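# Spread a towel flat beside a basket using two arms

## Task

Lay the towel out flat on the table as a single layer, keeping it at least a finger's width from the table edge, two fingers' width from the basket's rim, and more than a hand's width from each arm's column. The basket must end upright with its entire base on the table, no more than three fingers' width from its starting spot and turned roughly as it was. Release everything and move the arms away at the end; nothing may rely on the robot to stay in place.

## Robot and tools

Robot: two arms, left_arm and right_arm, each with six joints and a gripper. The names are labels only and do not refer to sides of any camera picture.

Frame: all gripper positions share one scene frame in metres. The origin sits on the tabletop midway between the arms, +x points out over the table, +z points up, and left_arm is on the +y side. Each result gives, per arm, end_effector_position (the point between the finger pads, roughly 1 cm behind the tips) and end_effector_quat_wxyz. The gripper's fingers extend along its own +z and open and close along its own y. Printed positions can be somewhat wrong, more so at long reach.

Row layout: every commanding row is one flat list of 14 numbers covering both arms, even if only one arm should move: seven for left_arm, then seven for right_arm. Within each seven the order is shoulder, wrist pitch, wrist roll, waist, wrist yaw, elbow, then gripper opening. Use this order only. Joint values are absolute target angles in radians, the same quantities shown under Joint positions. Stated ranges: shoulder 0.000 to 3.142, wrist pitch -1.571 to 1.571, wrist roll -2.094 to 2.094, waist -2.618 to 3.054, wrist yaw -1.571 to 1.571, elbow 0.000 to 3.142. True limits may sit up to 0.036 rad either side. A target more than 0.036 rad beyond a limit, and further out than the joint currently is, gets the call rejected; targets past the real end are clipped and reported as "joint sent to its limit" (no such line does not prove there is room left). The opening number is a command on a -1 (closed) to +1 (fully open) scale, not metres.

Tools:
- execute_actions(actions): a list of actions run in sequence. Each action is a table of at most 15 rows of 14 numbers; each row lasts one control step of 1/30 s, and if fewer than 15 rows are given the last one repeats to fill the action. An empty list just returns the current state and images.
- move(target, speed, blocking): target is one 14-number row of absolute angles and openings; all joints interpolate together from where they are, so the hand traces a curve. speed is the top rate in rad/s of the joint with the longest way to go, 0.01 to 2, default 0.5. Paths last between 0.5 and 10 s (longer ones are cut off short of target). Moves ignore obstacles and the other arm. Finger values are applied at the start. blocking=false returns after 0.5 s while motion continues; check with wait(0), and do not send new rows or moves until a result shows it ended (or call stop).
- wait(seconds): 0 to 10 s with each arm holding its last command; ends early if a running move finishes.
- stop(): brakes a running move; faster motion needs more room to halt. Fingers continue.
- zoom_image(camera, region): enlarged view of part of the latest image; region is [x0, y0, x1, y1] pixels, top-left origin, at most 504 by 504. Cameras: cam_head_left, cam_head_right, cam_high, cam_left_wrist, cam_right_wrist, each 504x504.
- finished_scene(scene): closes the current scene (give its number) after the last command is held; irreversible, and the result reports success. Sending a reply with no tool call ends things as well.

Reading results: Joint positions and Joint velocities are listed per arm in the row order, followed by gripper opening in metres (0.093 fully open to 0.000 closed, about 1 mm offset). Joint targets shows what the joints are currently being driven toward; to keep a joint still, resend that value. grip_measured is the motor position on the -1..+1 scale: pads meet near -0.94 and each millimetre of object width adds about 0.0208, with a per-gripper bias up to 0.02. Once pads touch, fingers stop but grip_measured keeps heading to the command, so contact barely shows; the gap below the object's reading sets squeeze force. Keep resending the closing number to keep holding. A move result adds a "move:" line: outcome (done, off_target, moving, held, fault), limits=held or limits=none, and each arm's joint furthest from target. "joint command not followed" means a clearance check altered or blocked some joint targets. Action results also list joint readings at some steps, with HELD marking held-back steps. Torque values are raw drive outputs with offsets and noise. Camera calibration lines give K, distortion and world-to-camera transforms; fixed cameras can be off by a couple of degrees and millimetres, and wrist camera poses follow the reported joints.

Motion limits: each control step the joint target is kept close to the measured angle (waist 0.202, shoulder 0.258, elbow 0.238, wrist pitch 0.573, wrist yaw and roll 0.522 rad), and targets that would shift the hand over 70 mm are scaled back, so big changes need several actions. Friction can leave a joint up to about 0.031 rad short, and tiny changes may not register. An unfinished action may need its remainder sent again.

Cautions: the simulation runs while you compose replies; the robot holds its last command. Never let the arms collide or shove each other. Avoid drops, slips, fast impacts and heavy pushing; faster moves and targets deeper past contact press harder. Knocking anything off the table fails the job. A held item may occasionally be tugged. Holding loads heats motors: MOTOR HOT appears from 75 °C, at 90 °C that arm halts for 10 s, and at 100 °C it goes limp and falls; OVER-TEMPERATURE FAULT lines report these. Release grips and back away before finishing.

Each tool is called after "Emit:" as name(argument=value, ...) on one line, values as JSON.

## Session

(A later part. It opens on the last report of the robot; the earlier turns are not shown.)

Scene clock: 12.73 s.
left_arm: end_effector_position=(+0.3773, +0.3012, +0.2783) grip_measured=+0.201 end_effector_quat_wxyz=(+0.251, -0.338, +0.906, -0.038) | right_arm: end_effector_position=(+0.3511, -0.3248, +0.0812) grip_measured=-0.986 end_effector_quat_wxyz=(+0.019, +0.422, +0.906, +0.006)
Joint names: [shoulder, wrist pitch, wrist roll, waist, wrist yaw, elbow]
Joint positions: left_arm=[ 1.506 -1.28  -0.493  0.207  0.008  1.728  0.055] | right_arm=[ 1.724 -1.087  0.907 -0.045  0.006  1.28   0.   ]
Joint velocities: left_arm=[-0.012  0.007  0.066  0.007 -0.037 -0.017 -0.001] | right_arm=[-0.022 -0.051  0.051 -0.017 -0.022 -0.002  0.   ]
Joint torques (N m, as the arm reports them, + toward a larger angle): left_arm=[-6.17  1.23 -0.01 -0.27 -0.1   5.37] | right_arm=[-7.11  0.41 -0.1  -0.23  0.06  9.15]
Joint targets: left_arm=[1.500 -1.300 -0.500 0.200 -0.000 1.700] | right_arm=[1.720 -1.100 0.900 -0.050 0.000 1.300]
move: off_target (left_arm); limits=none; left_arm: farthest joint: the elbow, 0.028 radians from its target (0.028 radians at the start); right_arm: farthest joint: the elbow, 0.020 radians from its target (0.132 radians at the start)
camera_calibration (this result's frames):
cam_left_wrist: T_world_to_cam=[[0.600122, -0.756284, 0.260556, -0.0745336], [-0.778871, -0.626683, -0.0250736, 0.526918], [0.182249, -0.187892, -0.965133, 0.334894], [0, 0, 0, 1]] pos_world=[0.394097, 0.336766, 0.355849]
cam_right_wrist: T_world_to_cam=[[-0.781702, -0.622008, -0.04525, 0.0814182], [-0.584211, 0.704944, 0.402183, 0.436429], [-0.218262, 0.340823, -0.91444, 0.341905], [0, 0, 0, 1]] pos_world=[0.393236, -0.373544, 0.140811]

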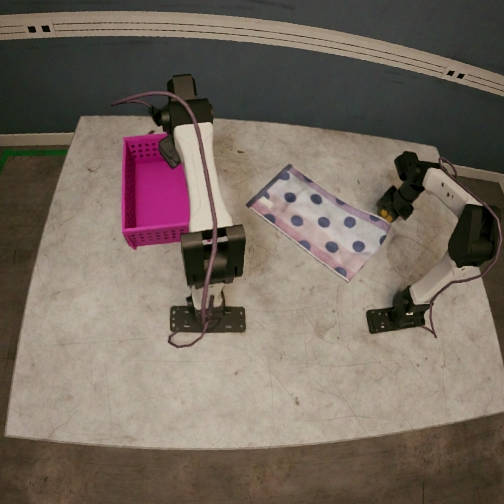

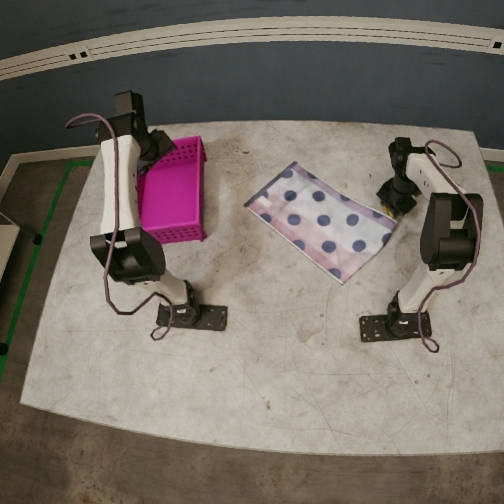

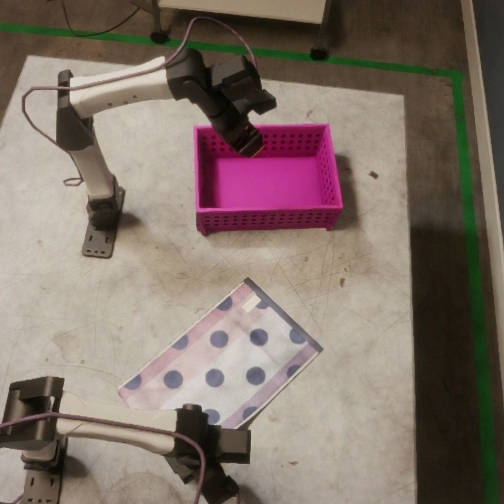

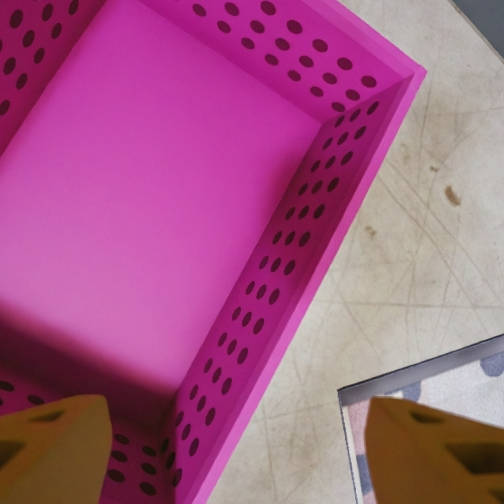

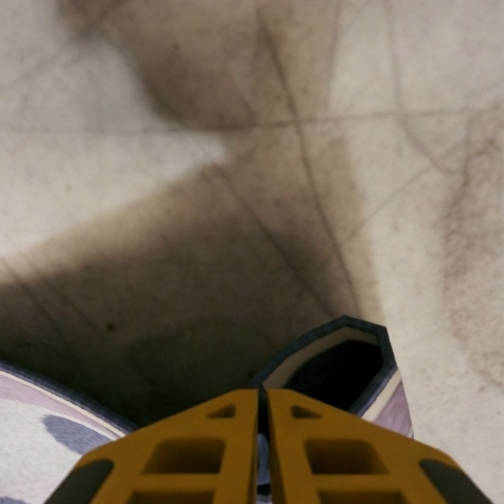

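Emit:
move(target=[2.0,-0.9,0,-0.47,0,1.95,0.2,1.72,-1.1,1.6,-0.05,0,1.3,-1], speed=0.9)

Emit:
move(target=[2.45,-0.68,0,-0.47,0,2.11,0.2,1.72,-1.1,1.6,-0.05,0,1.3,-1], speed=0.6)

Scene clock: 14.80 s.
left_arm: end_effector_position=(+0.4946, -0.0025, +0.1924) grip_measured=+0.201 end_effector_quat_wxyz=(+0.278, +0.216, +0.933, -0.069) | right_arm: end_effector_position=(+0.3501, -0.3248, +0.0812) grip_measured=-0.986 end_effector_quat_wxyz=(+0.015, +0.702, +0.712, +0.011)
Joint names: [shoulder, wrist pitch, wrist roll, waist, wrist yaw, elbow]
Joint positions: left_arm=[ 1.996 -0.914 -0.008 -0.477  0.004  1.92   0.055] | right_arm=[ 1.724 -1.091  1.592 -0.045  0.006  1.28   0.   ]
Joint velocities: left_arm=[ 0.022 -0.037 -0.007  0.012  0.022 -0.002 -0.   ] | right_arm=[-0.012  0.037  0.007 -0.002 -0.051 -0.007  0.   ]
Joint torques (N m, as the arm reports them, + toward a larger angle): left_arm=[-10.7    1.69   0.18   0.99  -0.05  11.08] | right_arm=[-6.96  0.41  0.06 -0.19  0.07  9.09]
Joint targets: left_arm=[2.000 -0.900 0.000 -0.470 0.000 1.950] | right_arm=[1.720 -1.100 1.600 -0.050 0.000 1.300]
move: off_target (left_arm); limits=none; left_arm: farthest joint: the elbow, 0.030 radians from its target (0.222 radians at the start); right_arm: farthest joint: the elbow, 0.020 radians from its target (0.020 radians at the start)
camera_calibration (this result's frames):
cam_left_wrist: T_world_to_cam=[[-0.432152, -0.901216, 0.0324708, 0.201824], [-0.893509, 0.423029, -0.150627, 0.509253], [0.122012, -0.0941068, -0.988057, 0.207996], [0, 0, 0, 1]] pos_world=[0.516863, -0.0139678, 0.275666]
cam_right_wrist: T_world_to_cam=[[-0.998501, 0.0137191, -0.052986, 0.363619], [-0.0100787, 0.905436, 0.424364, 0.298206], [0.0537973, 0.424262, -0.90394, 0.272666], [0, 0, 0, 1]] pos_world=[0.351411, -0.390676, 0.139193]

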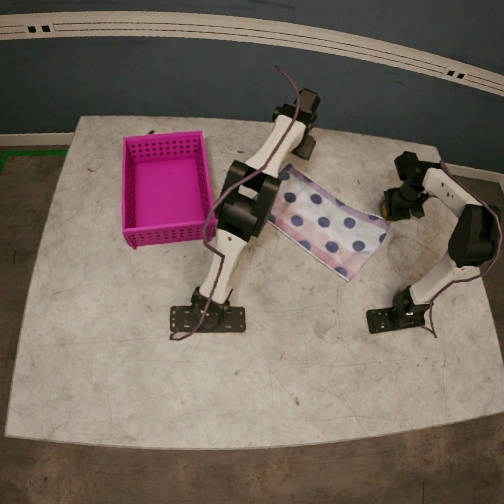

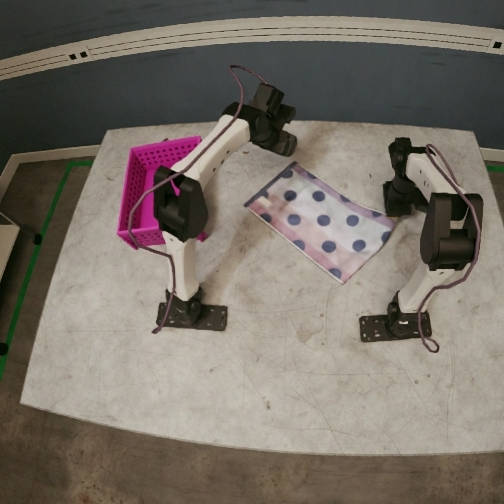

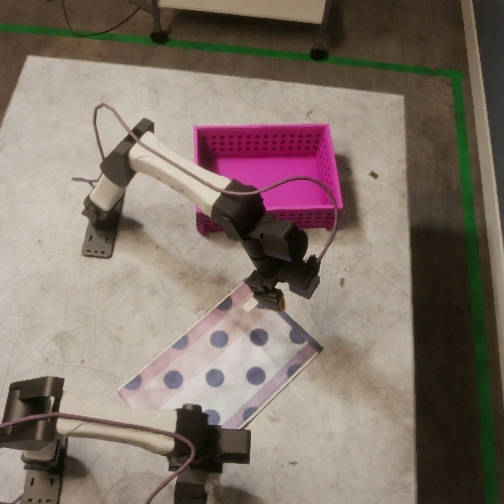

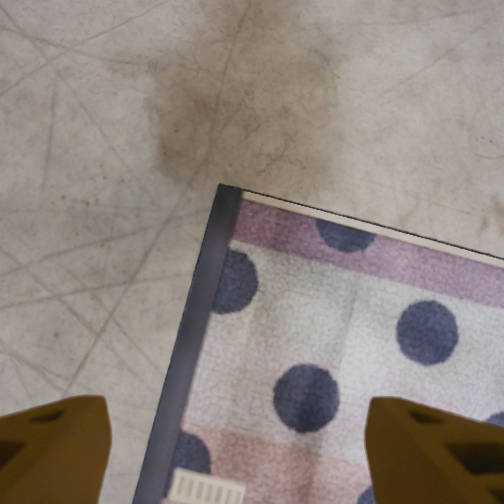

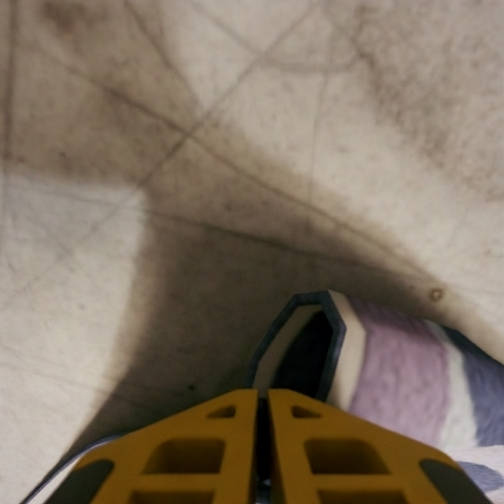

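Scene clock: 16.33 s.
left_arm: end_effector_position=(+0.5670, -0.0386, +0.0404) grip_measured=+0.201 end_effector_quat_wxyz=(+0.246, +0.218, +0.942, -0.061) | right_arm: end_effector_position=(+0.3500, -0.3248, +0.0812) grip_measured=-0.986 end_effector_quat_wxyz=(+0.015, +0.702, +0.712, +0.011)
Joint names: [shoulder, wrist pitch, wrist roll, waist, wrist yaw, elbow]
Joint positions: left_arm=[ 2.445 -0.695 -0.008 -0.477  0.004  2.081  0.055] | right_arm=[ 1.724 -1.091  1.593 -0.045  0.006  1.28   0.   ]
Joint velocities: left_arm=[-0.007 -0.007 -0.037  0.002  0.051 -0.012 -0.   ] | right_arm=[ 0.002 -0.007 -0.022 -0.012 -0.051  0.007  0.   ]
Joint torques (N m, as the arm reports them, + toward a larger angle): left_arm=[-14.02   1.6    0.15   0.78  -0.04  11.01] | right_arm=[-6.94  0.4   0.06 -0.21  0.07  9.1 ]
Joint targets: left_arm=[2.450 -0.680 -0.000 -0.470 0.000 2.110] | right_arm=[1.720 -1.100 1.600 -0.050 0.000 1.300]
move: off_target (left_arm); limits=none; left_arm: farthest joint: the elbow, 0.029 radians from its target (0.190 radians at the start); right_arm: farthest joint: the elbow, 0.020 radians from its target (0.020 radians at the start)
camera_calibration (this result's frames):
cam_left_wrist: T_world_to_cam=[[-0.43021, -0.902183, 0.031394, 0.204468], [-0.900619, 0.426569, -0.0832169, 0.567842], [0.0616851, -0.0640748, -0.996037, 0.0813049], [0, 0, 0, 1]] pos_world=[0.594358, -0.0525466, 0.121818]
cam_right_wrist: T_world_to_cam=[[-0.998516, 0.0140998, -0.0526072, 0.363625], [-0.00957253, 0.905439, 0.424368, 0.298033], [0.0536161, 0.424242, -0.90396, 0.272728], [0, 0, 0, 1]] pos_world=[0.351316, -0.39068, 0.139189]

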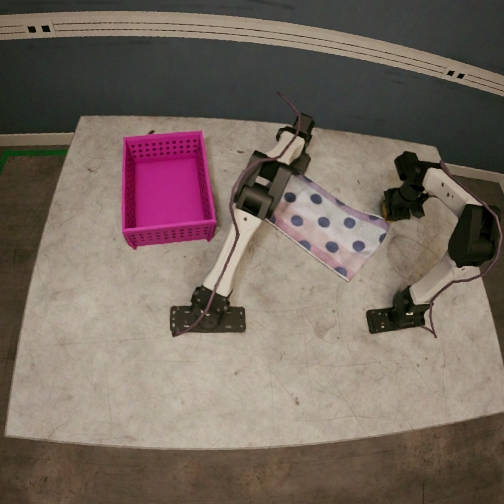

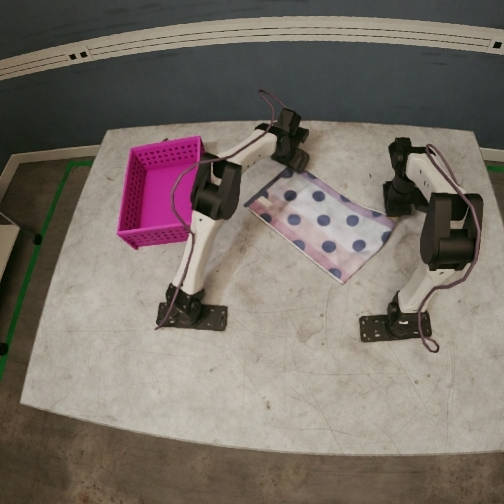

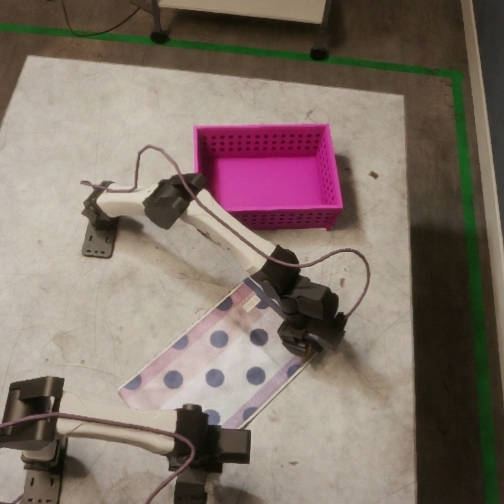

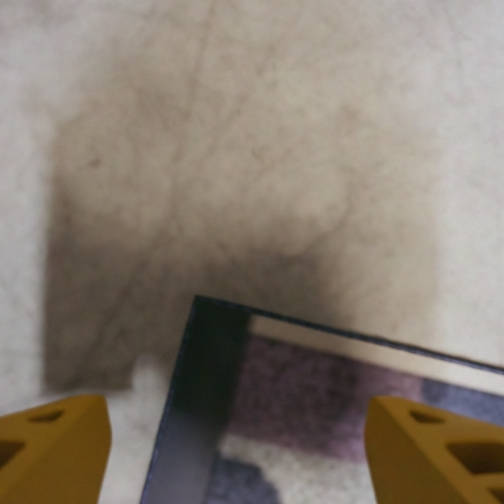

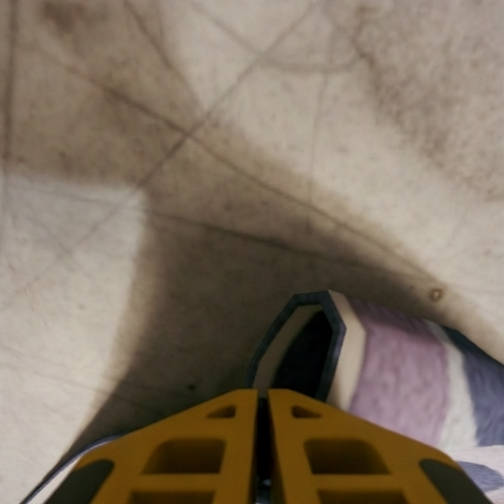

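Emit:
execute_actions(actions=[[[2.49,-0.68,0.05,-0.465,0,2.11,0.2,1.72,-1.1,1.6,-0.05,0,1.3,-1]],[[2.525,-0.68,0.05,-0.465,0,2.1,0.2,1.72,-1.1,1.6,-0.05,0,1.3,-1]],[[2.525,-0.68,0.05,-0.465,0,2.1,-1,1.72,-1.1,1.6,-0.05,0,1.3,-1]]])

Emit:
move(target=[1.5,-1.3,-0.4,-0.5,0,1.78,-1,1.45,-1.3,1.6,-0.05,0,1.73,-1], speed=0.6)

Scene clock: 18.17 s.
left_arm: end_effector_position=(+0.5691, -0.0380, +0.0150) grip_measured=-0.994 end_effector_quat_wxyz=(+0.235, +0.242, +0.940, -0.054) | right_arm: end_effector_position=(+0.3500, -0.3248, +0.0812) grip_measured=-0.986 end_effector_quat_wxyz=(+0.015, +0.702, +0.712, +0.011)
Joint names: [shoulder, wrist pitch, wrist roll, waist, wrist yaw, elbow]
Joint positions: left_arm=[ 2.498 -0.674  0.043 -0.473  0.009  2.088  0.   ] | right_arm=[ 1.724 -1.091  1.593 -0.045  0.006  1.28   0.   ]
Joint velocities: left_arm=[-0.007 -0.037 -0.066 -0.012 -0.007 -0.022  0.   ] | right_arm=[-0.002  0.007  0.007  0.007 -0.022 -0.007  0.   ]
Joint torques (N m, as the arm reports them, + toward a larger angle): left_arm=[-12.88   1.36   0.15   1.    -0.1    9.49] | right_arm=[-6.89  0.41  0.05 -0.25  0.07  9.07]
Joint targets: left_arm=[2.525 -0.680 0.050 -0.465 0.000 2.100] | right_arm=[1.720 -1.100 1.600 -0.050 0.000 1.300]
Step readings (joint positions; steps 1 to 15: 1st action; 16 to 30: 2nd action; 31 to 45: 3rd action):
0: left_arm=[2.445 -0.694 -0.008 -0.477 0.004 2.081] | right_arm=[1.724 -1.091 1.593 -0.045 0.006 1.280]
1: left_arm=[2.447 -0.694 -0.001 -0.477 0.004 2.082] | right_arm=[1.724 -1.091 1.593 -0.045 0.006 1.280]
2: left_arm=[2.450 -0.694 0.008 -0.477 0.004 2.085] | right_arm=[1.724 -1.091 1.593 -0.045 0.006 1.280]
4: left_arm=[2.459 -0.691 0.021 -0.475 0.004 2.088] | right_arm=[1.724 -1.091 1.593 -0.045 0.006 1.280]
8: left_arm=[2.472 -0.691 0.034 -0.474 0.004 2.088] | right_arm=[1.724 -1.091 1.593 -0.045 0.006 1.280]
15: left_arm=[2.474 -0.691 0.041 -0.473 0.004 2.088] | right_arm=[1.724 -1.091 1.593 -0.045 0.006 1.280]
16: left_arm=[2.476 -0.691 0.041 -0.473 0.004 2.088] | right_arm=[1.724 -1.091 1.593 -0.045 0.006 1.280]
17: left_arm=[2.479 -0.687 0.041 -0.473 0.004 2.088] | right_arm=[1.724 -1.091 1.593 -0.045 0.006 1.280]
19: left_arm=[2.489 -0.687 0.042 -0.473 0.004 2.088] | right_arm=[1.724 -1.091 1.593 -0.045 0.006 1.280]
23: left_arm=[2.498 -0.678 0.042 -0.473 0.006 2.088] | right_arm=[1.724 -1.091 1.593 -0.045 0.006 1.280]
30: left_arm=[2.498 -0.676 0.042 -0.473 0.006 2.088] | right_arm=[1.724 -1.091 1.593 -0.045 0.006 1.280]
31: left_arm=[2.498 -0.676 0.042 -0.473 0.006 2.088] | right_arm=[1.724 -1.091 1.593 -0.045 0.006 1.280]
32: left_arm=[2.498 -0.676 0.042 -0.473 0.007 2.088] | right_arm=[1.724 -1.091 1.593 -0.045 0.006 1.280]
34: left_arm=[2.498 -0.675 0.042 -0.473 0.009 2.088] | right_arm=[1.724 -1.091 1.593 -0.045 0.006 1.280]
38: left_arm=[2.498 -0.674 0.043 -0.473 0.009 2.088] | right_arm=[1.724 -1.091 1.593 -0.045 0.006 1.280]
45: Joint positions above
camera_calibration (this result's frames):
cam_left_wrist: T_world_to_cam=[[-0.468409, -0.883436, 0.0116022, 0.229415], [-0.882306, 0.467043, -0.058368, 0.558122], [0.0461456, -0.0375768, -0.998228, 0.0657891], [0, 0, 0, 1]] pos_world=[0.596859, -0.0555217, 0.0955873]
cam_right_wrist: T_world_to_cam=[[-0.99851, 0.0144812, -0.052609, 0.363747], [-0.00922818, 0.905437, 0.42438, 0.297911], [0.0537796, 0.424233, -0.903954, 0.272668], [0, 0, 0, 1]] pos_world=[0.35129, -0.390682, 0.139188]

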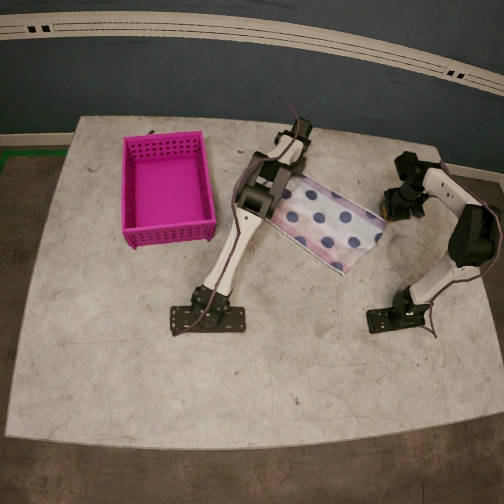

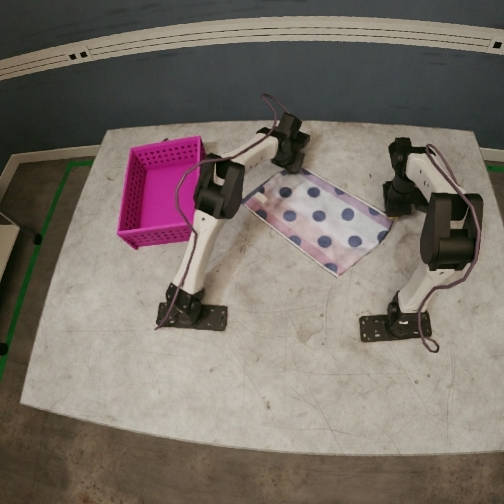

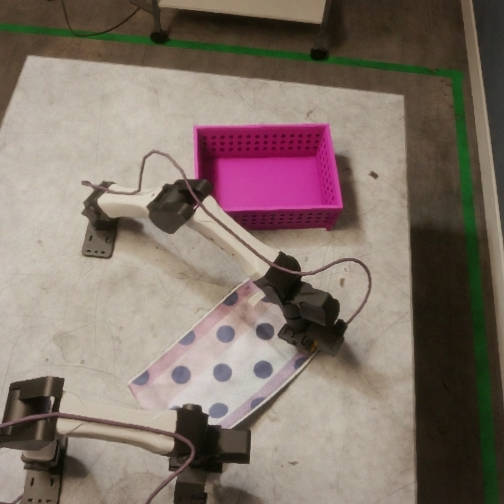

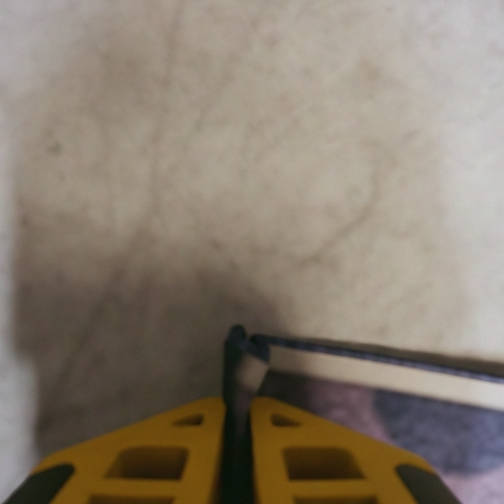

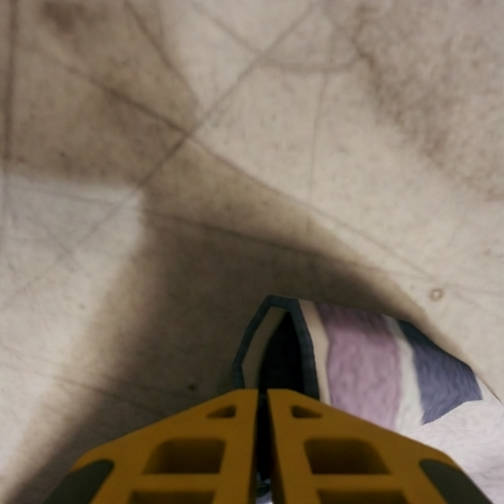

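Scene clock: 20.53 s.
left_arm: end_effector_position=(+0.3506, +0.0628, +0.3081) grip_measured=-0.994 end_effector_quat_wxyz=(+0.266, +0.041, +0.955, -0.128) | right_arm: end_effector_position=(+0.3692, -0.3241, +0.2871) grip_measured=-0.986 end_effector_quat_wxyz=(+0.184, +0.678, +0.686, +0.191)
Joint names: [shoulder, wrist pitch, wrist roll, waist, wrist yaw, elbow]
Joint positions: left_arm=[ 1.498 -1.28  -0.393 -0.491  0.009  1.807  0.   ] | right_arm=[ 1.455 -1.29   1.593 -0.045  0.006  1.71   0.   ]
Joint velocities: left_arm=[ 0.012 -0.037  0.007  0.007 -0.022 -0.017  0.   ] | right_arm=[-0.012 -0.051  0.037 -0.002  0.037  0.002  0.   ]
Joint torques (N m, as the arm reports them, + toward a larger angle): left_arm=[-5.36  1.39  0.   -0.45 -0.12  5.35] | right_arm=[-4.7   1.4   0.02 -0.19  0.06  9.35]
Joint targets: left_arm=[1.500 -1.300 -0.400 -0.500 -0.000 1.780] | right_arm=[1.450 -1.300 1.600 -0.050 -0.000 1.730]
move: off_target (left_arm); limits=none; left_arm: farthest joint: the elbow, 0.027 radians from its target (0.308 radians at the start); right_arm: farthest joint: the elbow, 0.020 radians from its target (0.450 radians at the start)
camera_calibration (this result's frames):
cam_left_wrist: T_world_to_cam=[[-0.134641, -0.959834, 0.246153, 0.0281987], [-0.986496, 0.106461, -0.124469, 0.414856], [0.0932637, -0.259587, -0.961206, 0.358213], [0, 0, 0, 1]] pos_world=[0.379642, 0.0758877, 0.389011]
cam_right_wrist: T_world_to_cam=[[-0.85123, 0.0201977, -0.524404, 0.476725], [-0.215183, 0.897961, 0.383877, 0.295311], [0.478648, 0.439611, -0.760025, 0.264281], [0, 0, 0, 1]] pos_world=[0.342851, -0.390988, 0.337494]

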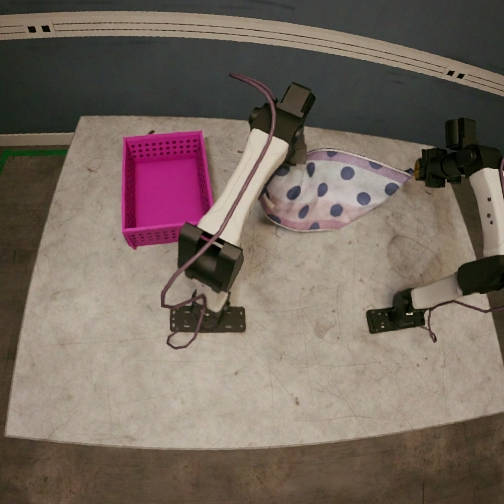

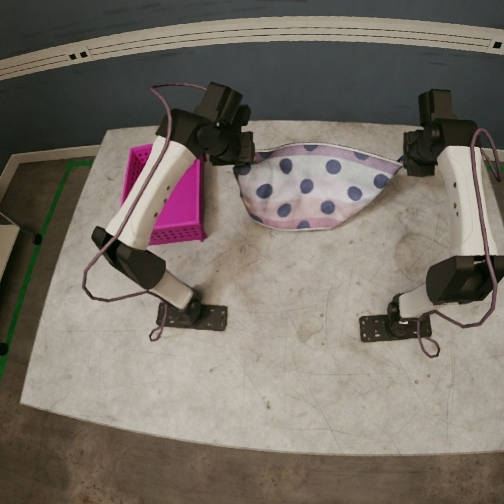

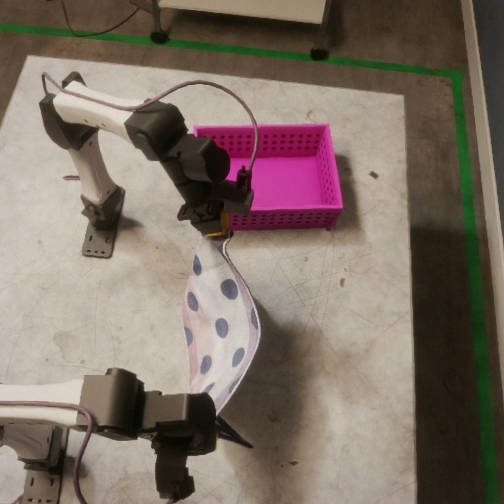

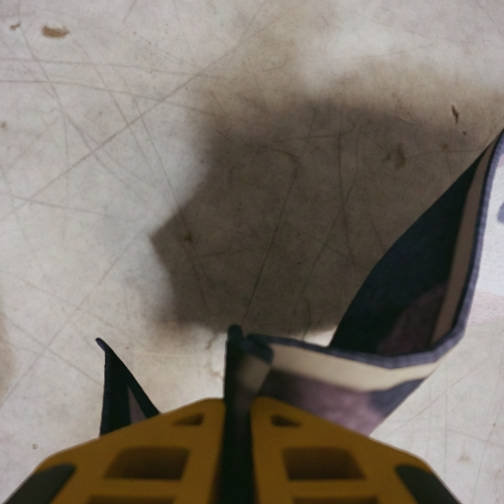

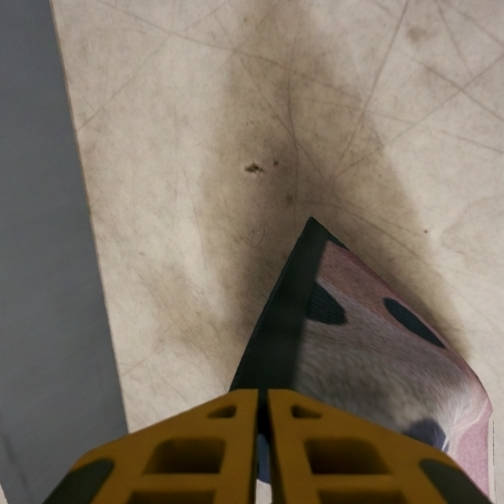

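Emit:
move(target=[1.25,-1.4,-0.5,-0.57,0,1.55,-1,1.1,-1.4,1.9,-0.22,0,1.36,-1], speed=0.4)

Scene clock: 22.50 s.
left_arm: end_effector_position=(+0.2695, +0.0828, +0.2864) grip_measured=-0.994 end_effector_quat_wxyz=(+0.216, +0.027, +0.968, -0.129) | right_arm: end_effector_position=(+0.2609, -0.3652, +0.2577) grip_measured=-0.986 end_effector_quat_wxyz=(+0.146, +0.825, +0.517, +0.173)
Joint names: [shoulder, wrist pitch, wrist roll, waist, wrist yaw, elbow]
Joint positions: left_arm=[ 1.263 -1.378 -0.493 -0.562  0.009  1.579  0.   ] | right_arm=[ 1.11  -1.393  1.892 -0.209  0.005  1.39   0.   ]
Joint velocities: left_arm=[ 0.007 -0.007  0.051  0.002 -0.081  0.002  0.   ] | right_arm=[-0.002 -0.022 -0.081 -0.002 -0.007 -0.002  0.   ]
Joint torques (N m, as the arm reports them, + toward a larger angle): left_arm=[-4.06  1.21  0.05 -0.39 -0.11  5.02] | right_arm=[-2.01  1.26  0.01 -0.65  0.1   5.02]
Joint targets: left_arm=[1.250 -1.400 -0.500 -0.570 0.000 1.550] | right_arm=[1.100 -1.400 1.900 -0.220 -0.000 1.360]
move: off_target (left_arm, right_arm); limits=none; left_arm: farthest joint: the elbow, 0.029 radians from its target (0.257 radians at the start); right_arm: farthest joint: the elbow, 0.030 radians from its target (0.350 radians at the start)
camera_calibration (this result's frames):
cam_left_wrist: T_world_to_cam=[[-0.0939713, -0.961202, 0.259347, 0.0272687], [-0.995563, 0.0920006, -0.019754, 0.303705], [-0.00487251, -0.260053, -0.965582, 0.377875], [0, 0, 0, 1]] pos_world=[0.306761, 0.0965369, 0.363796]
cam_right_wrist: T_world_to_cam=[[-0.784076, 0.446883, -0.430721, 0.484037], [0.19301, 0.835116, 0.515101, 0.15696], [0.589891, 0.320745, -0.741047, 0.234524], [0, 0, 0, 1]] pos_world=[0.210884, -0.42261, 0.301427]

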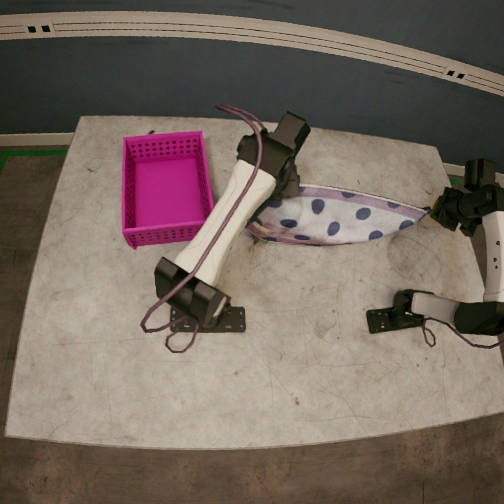

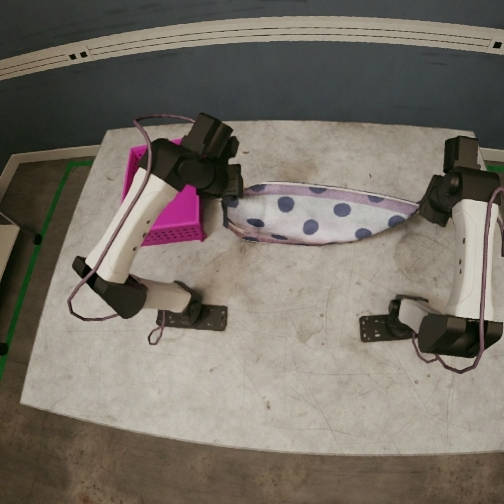

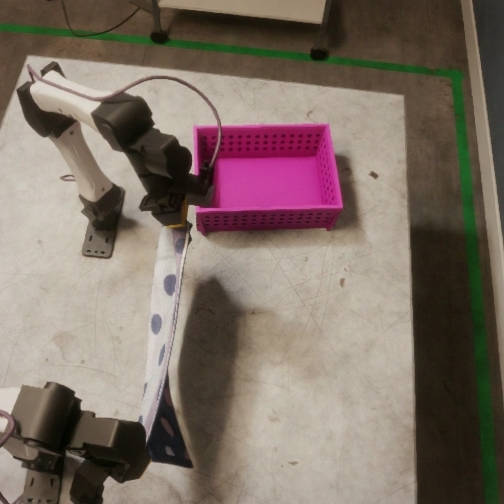

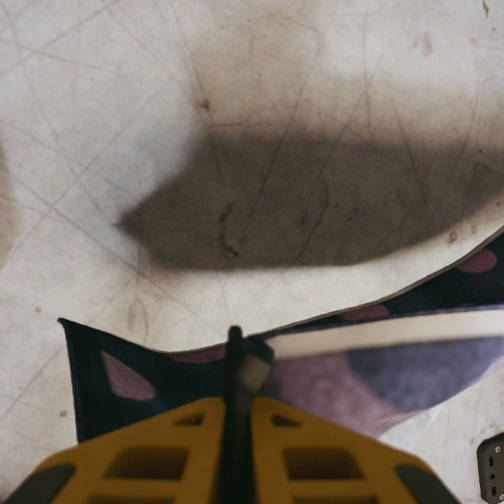

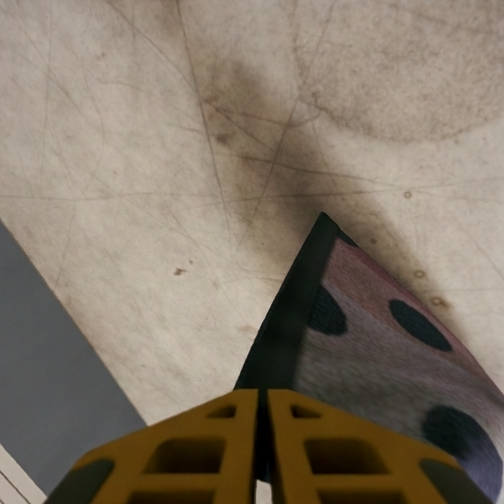

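Sweep forward with a shallow descent.

Emit:
move(target=[1.64,-0.87,-0.3,-0.35,0,1.54,-1,1.63,-0.87,1.9,-0.165,0,1.54,-1], speed=0.7)

Scene clock: 24.30 s.
left_arm: end_effector_position=(+0.4377, +0.0811, +0.2199) grip_measured=-0.994 end_effector_quat_wxyz=(+0.284, +0.018, +0.953, -0.101) | right_arm: end_effector_position=(+0.4492, -0.3729, +0.2046) grip_measured=-0.986 end_effector_quat_wxyz=(+0.176, +0.803, +0.525, +0.221)
Joint names: [shoulder, wrist pitch, wrist roll, waist, wrist yaw, elbow]
Joint positions: left_arm=[ 1.637 -0.884 -0.308 -0.358  0.01   1.562  0.   ] | right_arm=[ 1.627 -0.881  1.893 -0.171  0.001  1.511  0.   ]
Joint velocities: left_arm=[ 0.022 -0.037 -0.022 -0.002 -0.066  0.002  0.   ] | right_arm=[-0.017  0.007 -0.037 -0.007  0.007 -0.002  0.   ]
Joint torques (N m, as the arm reports them, + toward a larger angle): left_arm=[-7.39  1.78  0.19  0.98 -0.11  6.76] | right_arm=[-6.41  1.62  0.03  0.72  0.11 10.91]
Joint targets: left_arm=[1.640 -0.870 -0.300 -0.350 0.000 1.540] | right_arm=[1.630 -0.870 1.900 -0.165 0.000 1.540]
move: off_target (left_arm, right_arm); limits=none; left_arm: farthest joint: the elbow, 0.022 radians from its target (0.039 radians at the start); right_arm: farthest joint: the elbow, 0.029 radians from its target (0.150 radians at the start)
camera_calibration (this result's frames):
cam_left_wrist: T_world_to_cam=[[-0.0807334, -0.97523, 0.205936, 0.0656895], [-0.987103, 0.0495739, -0.152214, 0.498874], [0.138235, -0.215569, -0.966655, 0.247992], [0, 0, 0, 1]] pos_world=[0.463463, 0.0927906, 0.302131]
cam_right_wrist: T_world_to_cam=[[-0.745419, 0.412096, -0.523953, 0.601019], [0.0992445, 0.845862, 0.524088, 0.198626], [0.659167, 0.338666, -0.67142, 0.0479036], [0, 0, 0, 1]] pos_world=[0.396722, -0.431911, 0.242972]

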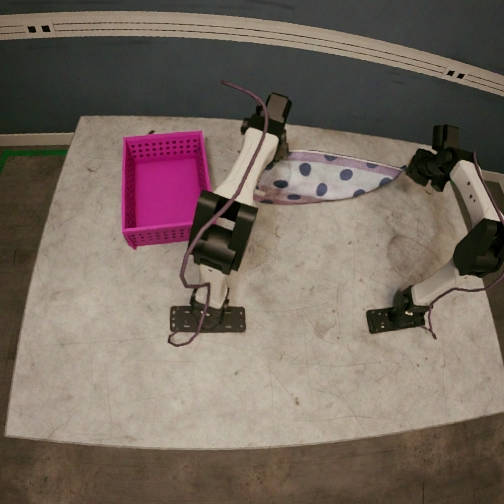

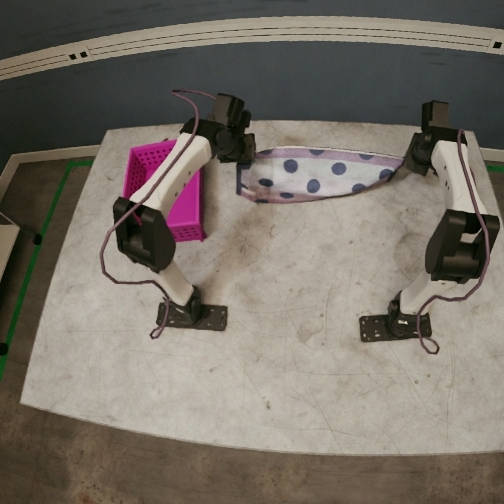

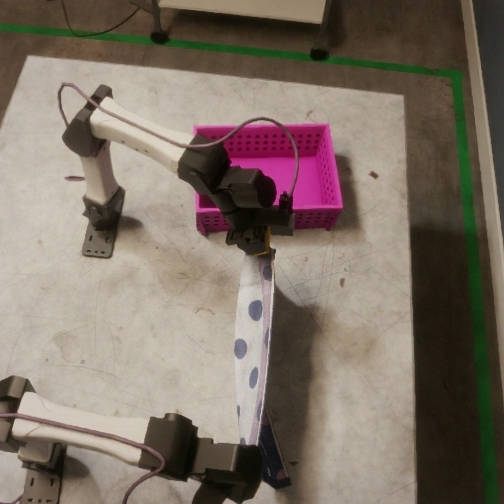

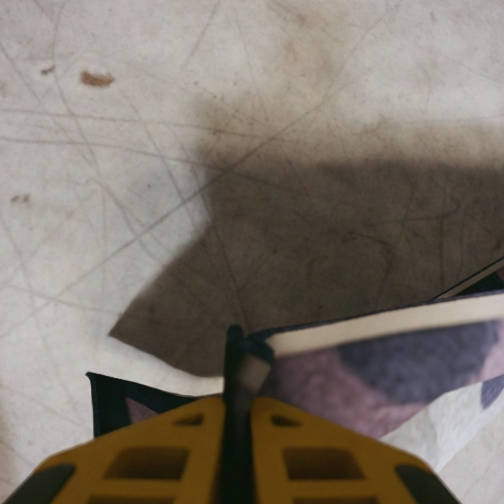

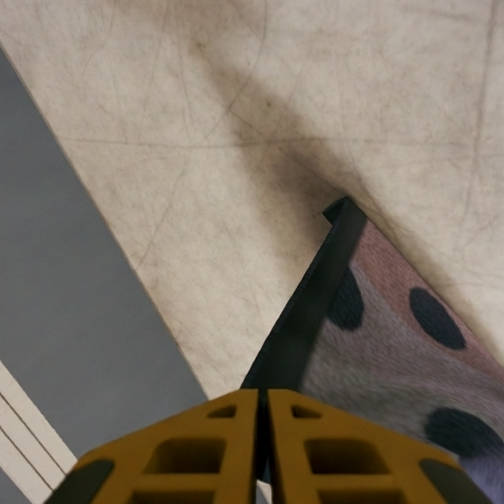

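Emit:
move(target=[2.1,-0.87,-1.6,-0.27,0,2.2,-1,2.08,-0.87,2.05,-0.14,0,2.2,-1], speed=0.9)

Emit:
move(target=[1.66,-0.82,-1.9,-0.37,0,1.4,-1,1.64,-0.82,2.05,-0.18,0,1.38,-1], speed=0.8)

Scene clock: 27.07 s.
left_arm: end_effector_position=(+0.5770, +0.0779, +0.2528) grip_measured=-0.994 end_effector_quat_wxyz=(+0.225, -0.568, +0.730, -0.307) | right_arm: end_effector_position=(+0.5902, -0.3720, +0.2665) grip_measured=-0.986 end_effector_quat_wxyz=(+0.218, +0.799, +0.454, +0.329)
Joint names: [shoulder, wrist pitch, wrist roll, waist, wrist yaw, elbow]
Joint positions: left_arm=[ 2.085 -0.879 -1.591 -0.28   0.01   2.174  0.   ] | right_arm=[ 2.063 -0.872  2.043 -0.147  0.001  2.175  0.   ]
Joint velocities: left_arm=[ 0.002  0.095  0.066 -0.002 -0.022 -0.012  0.   ] | right_arm=[-0.002 -0.051 -0.037  0.017 -0.022 -0.002  0.   ]
Joint torques (N m, as the arm reports them, + toward a larger angle): left_arm=[-10.68   1.92  -0.02   1.16  -0.17  10.65] | right_arm=[-9.2   1.9   0.01  0.8   0.1  10.54]
Joint targets: left_arm=[2.100 -0.870 -1.600 -0.270 -0.000 2.200] | right_arm=[2.080 -0.870 2.050 -0.140 -0.000 2.200]
move: off_target (left_arm, right_arm); limits=none; left_arm: farthest joint: the elbow, 0.026 radians from its target (0.638 radians at the start); right_arm: farthest joint: the elbow, 0.025 radians from its target (0.689 radians at the start)
camera_calibration (this result's frames):
cam_left_wrist: T_world_to_cam=[[0.686451, -0.141914, 0.713194, -0.568697], [-0.502744, -0.801233, 0.32446, 0.307817], [0.525389, -0.58128, -0.621353, -0.0223042], [0, 0, 0, 1]] pos_world=[0.556854, 0.152962, 0.291858]
cam_right_wrist: T_world_to_cam=[[-0.558499, 0.517538, -0.648254, 0.700221], [0.0358804, 0.795836, 0.604448, 0.148794], [0.828729, 0.314324, -0.463043, -0.168505], [0, 0, 0, 1]] pos_world=[0.525379, -0.427841, 0.285958]

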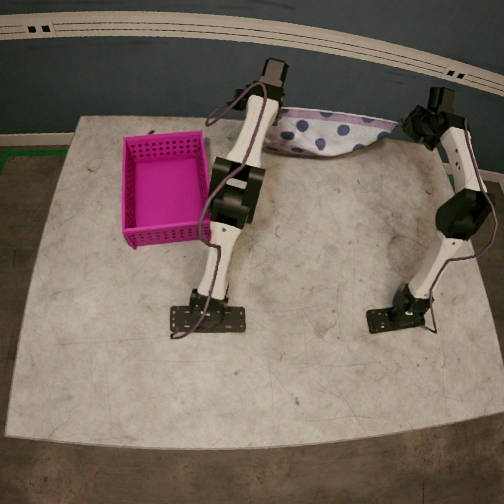

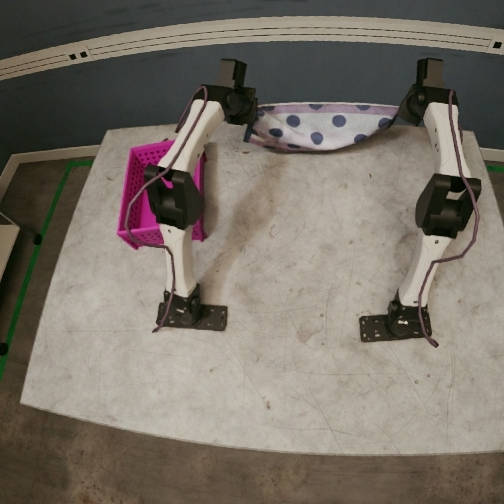

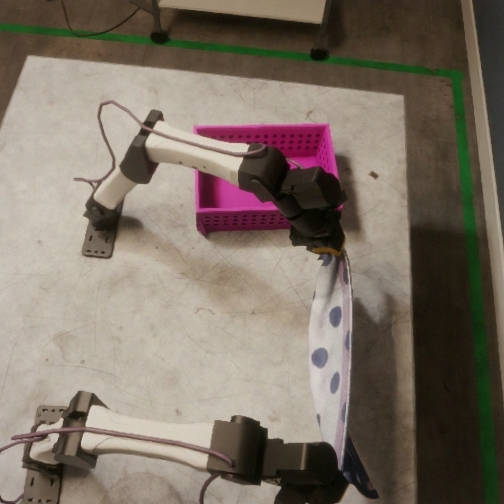

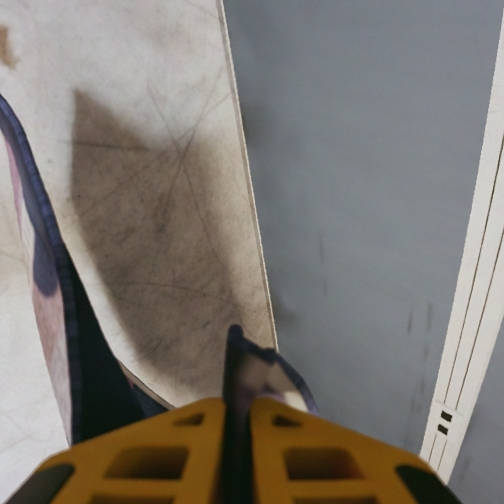

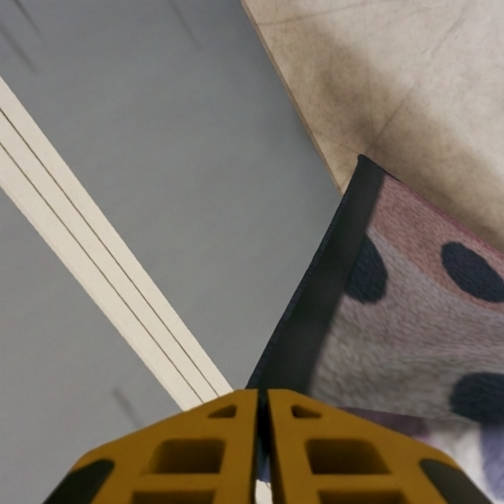

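Scene clock: 28.80 s.
left_arm: end_effector_position=(+0.4256, +0.0827, +0.1593) grip_measured=-0.994 end_effector_quat_wxyz=(-0.101, +0.675, -0.697, +0.219) | right_arm: end_effector_position=(+0.4422, -0.3712, +0.1624) grip_measured=-0.986 end_effector_quat_wxyz=(+0.138, +0.848, +0.469, +0.204)
Joint names: [shoulder, wrist pitch, wrist roll, waist, wrist yaw, elbow]
Joint positions: left_arm=[ 1.676 -0.835 -1.891 -0.364  0.01   1.427  0.   ] | right_arm=[ 1.653 -0.828  2.043 -0.168  0.001  1.408  0.   ]
Joint velocities: left_arm=[-0.012 -0.11   0.037 -0.017 -0.007  0.017  0.   ] | right_arm=[-0.002  0.007  0.11   0.017  0.037  0.002  0.   ]
Joint torques (N m, as the arm reports them, + toward a larger angle): left_arm=[-9.08  1.48 -0.06 -0.19 -0.14  6.3 ] | right_arm=[-7.76  1.51  0.03 -0.76  0.1   6.21]
Joint targets: left_arm=[1.660 -0.820 -1.900 -0.370 -0.000 1.400] | right_arm=[1.640 -0.820 2.050 -0.180 0.000 1.380]
move: off_target (left_arm, right_arm); limits=none; left_arm: farthest joint: the elbow, 0.027 radians from its target (0.774 radians at the start); right_arm: farthest joint: the elbow, 0.028 radians from its target (0.795 radians at the start)
camera_calibration (this result's frames):
cam_left_wrist: T_world_to_cam=[[0.892371, 0.0326331, 0.450122, -0.457572], [-0.229566, -0.825884, 0.514991, 0.121327], [0.388554, -0.562896, -0.729503, 0.0759004], [0, 0, 0, 1]] pos_world=[0.406685, 0.157858, 0.19885]
cam_right_wrist: T_world_to_cam=[[-0.717731, 0.544843, -0.4336, 0.595293], [0.2404, 0.778301, 0.580048, 0.123427], [0.653506, 0.31208, -0.689591, 0.0191551], [0, 0, 0, 1]] pos_world=[0.38507, -0.426382, 0.199735]

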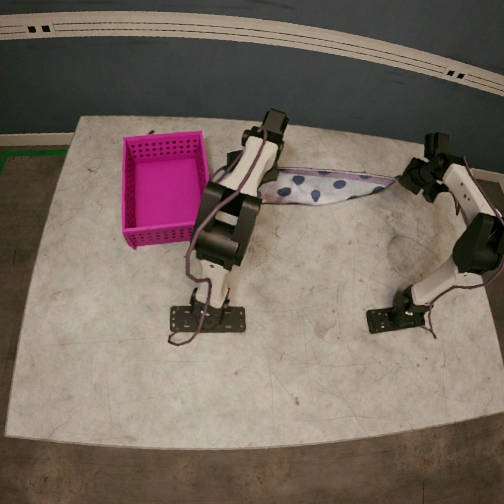

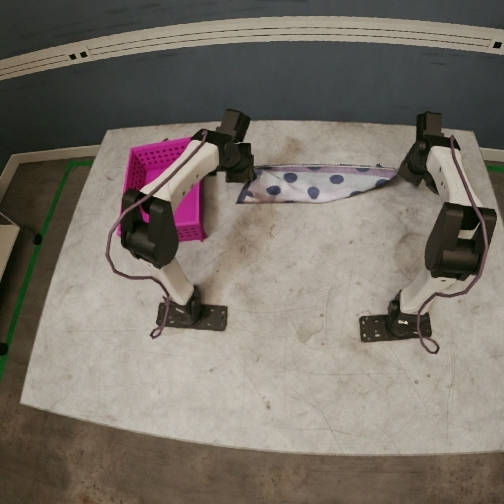

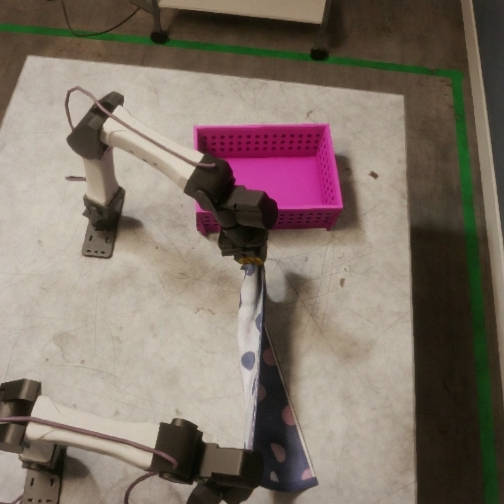

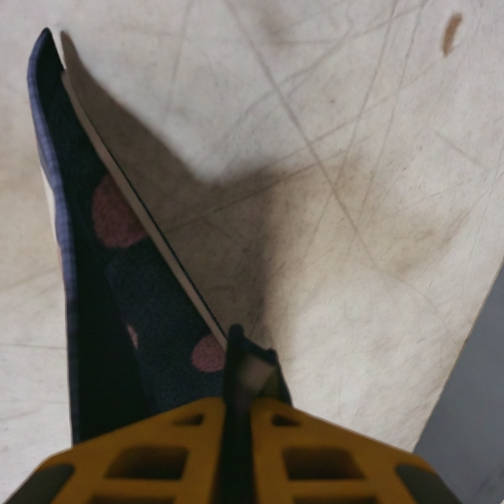

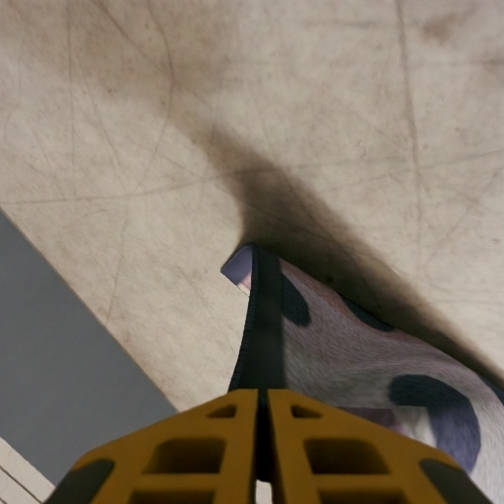

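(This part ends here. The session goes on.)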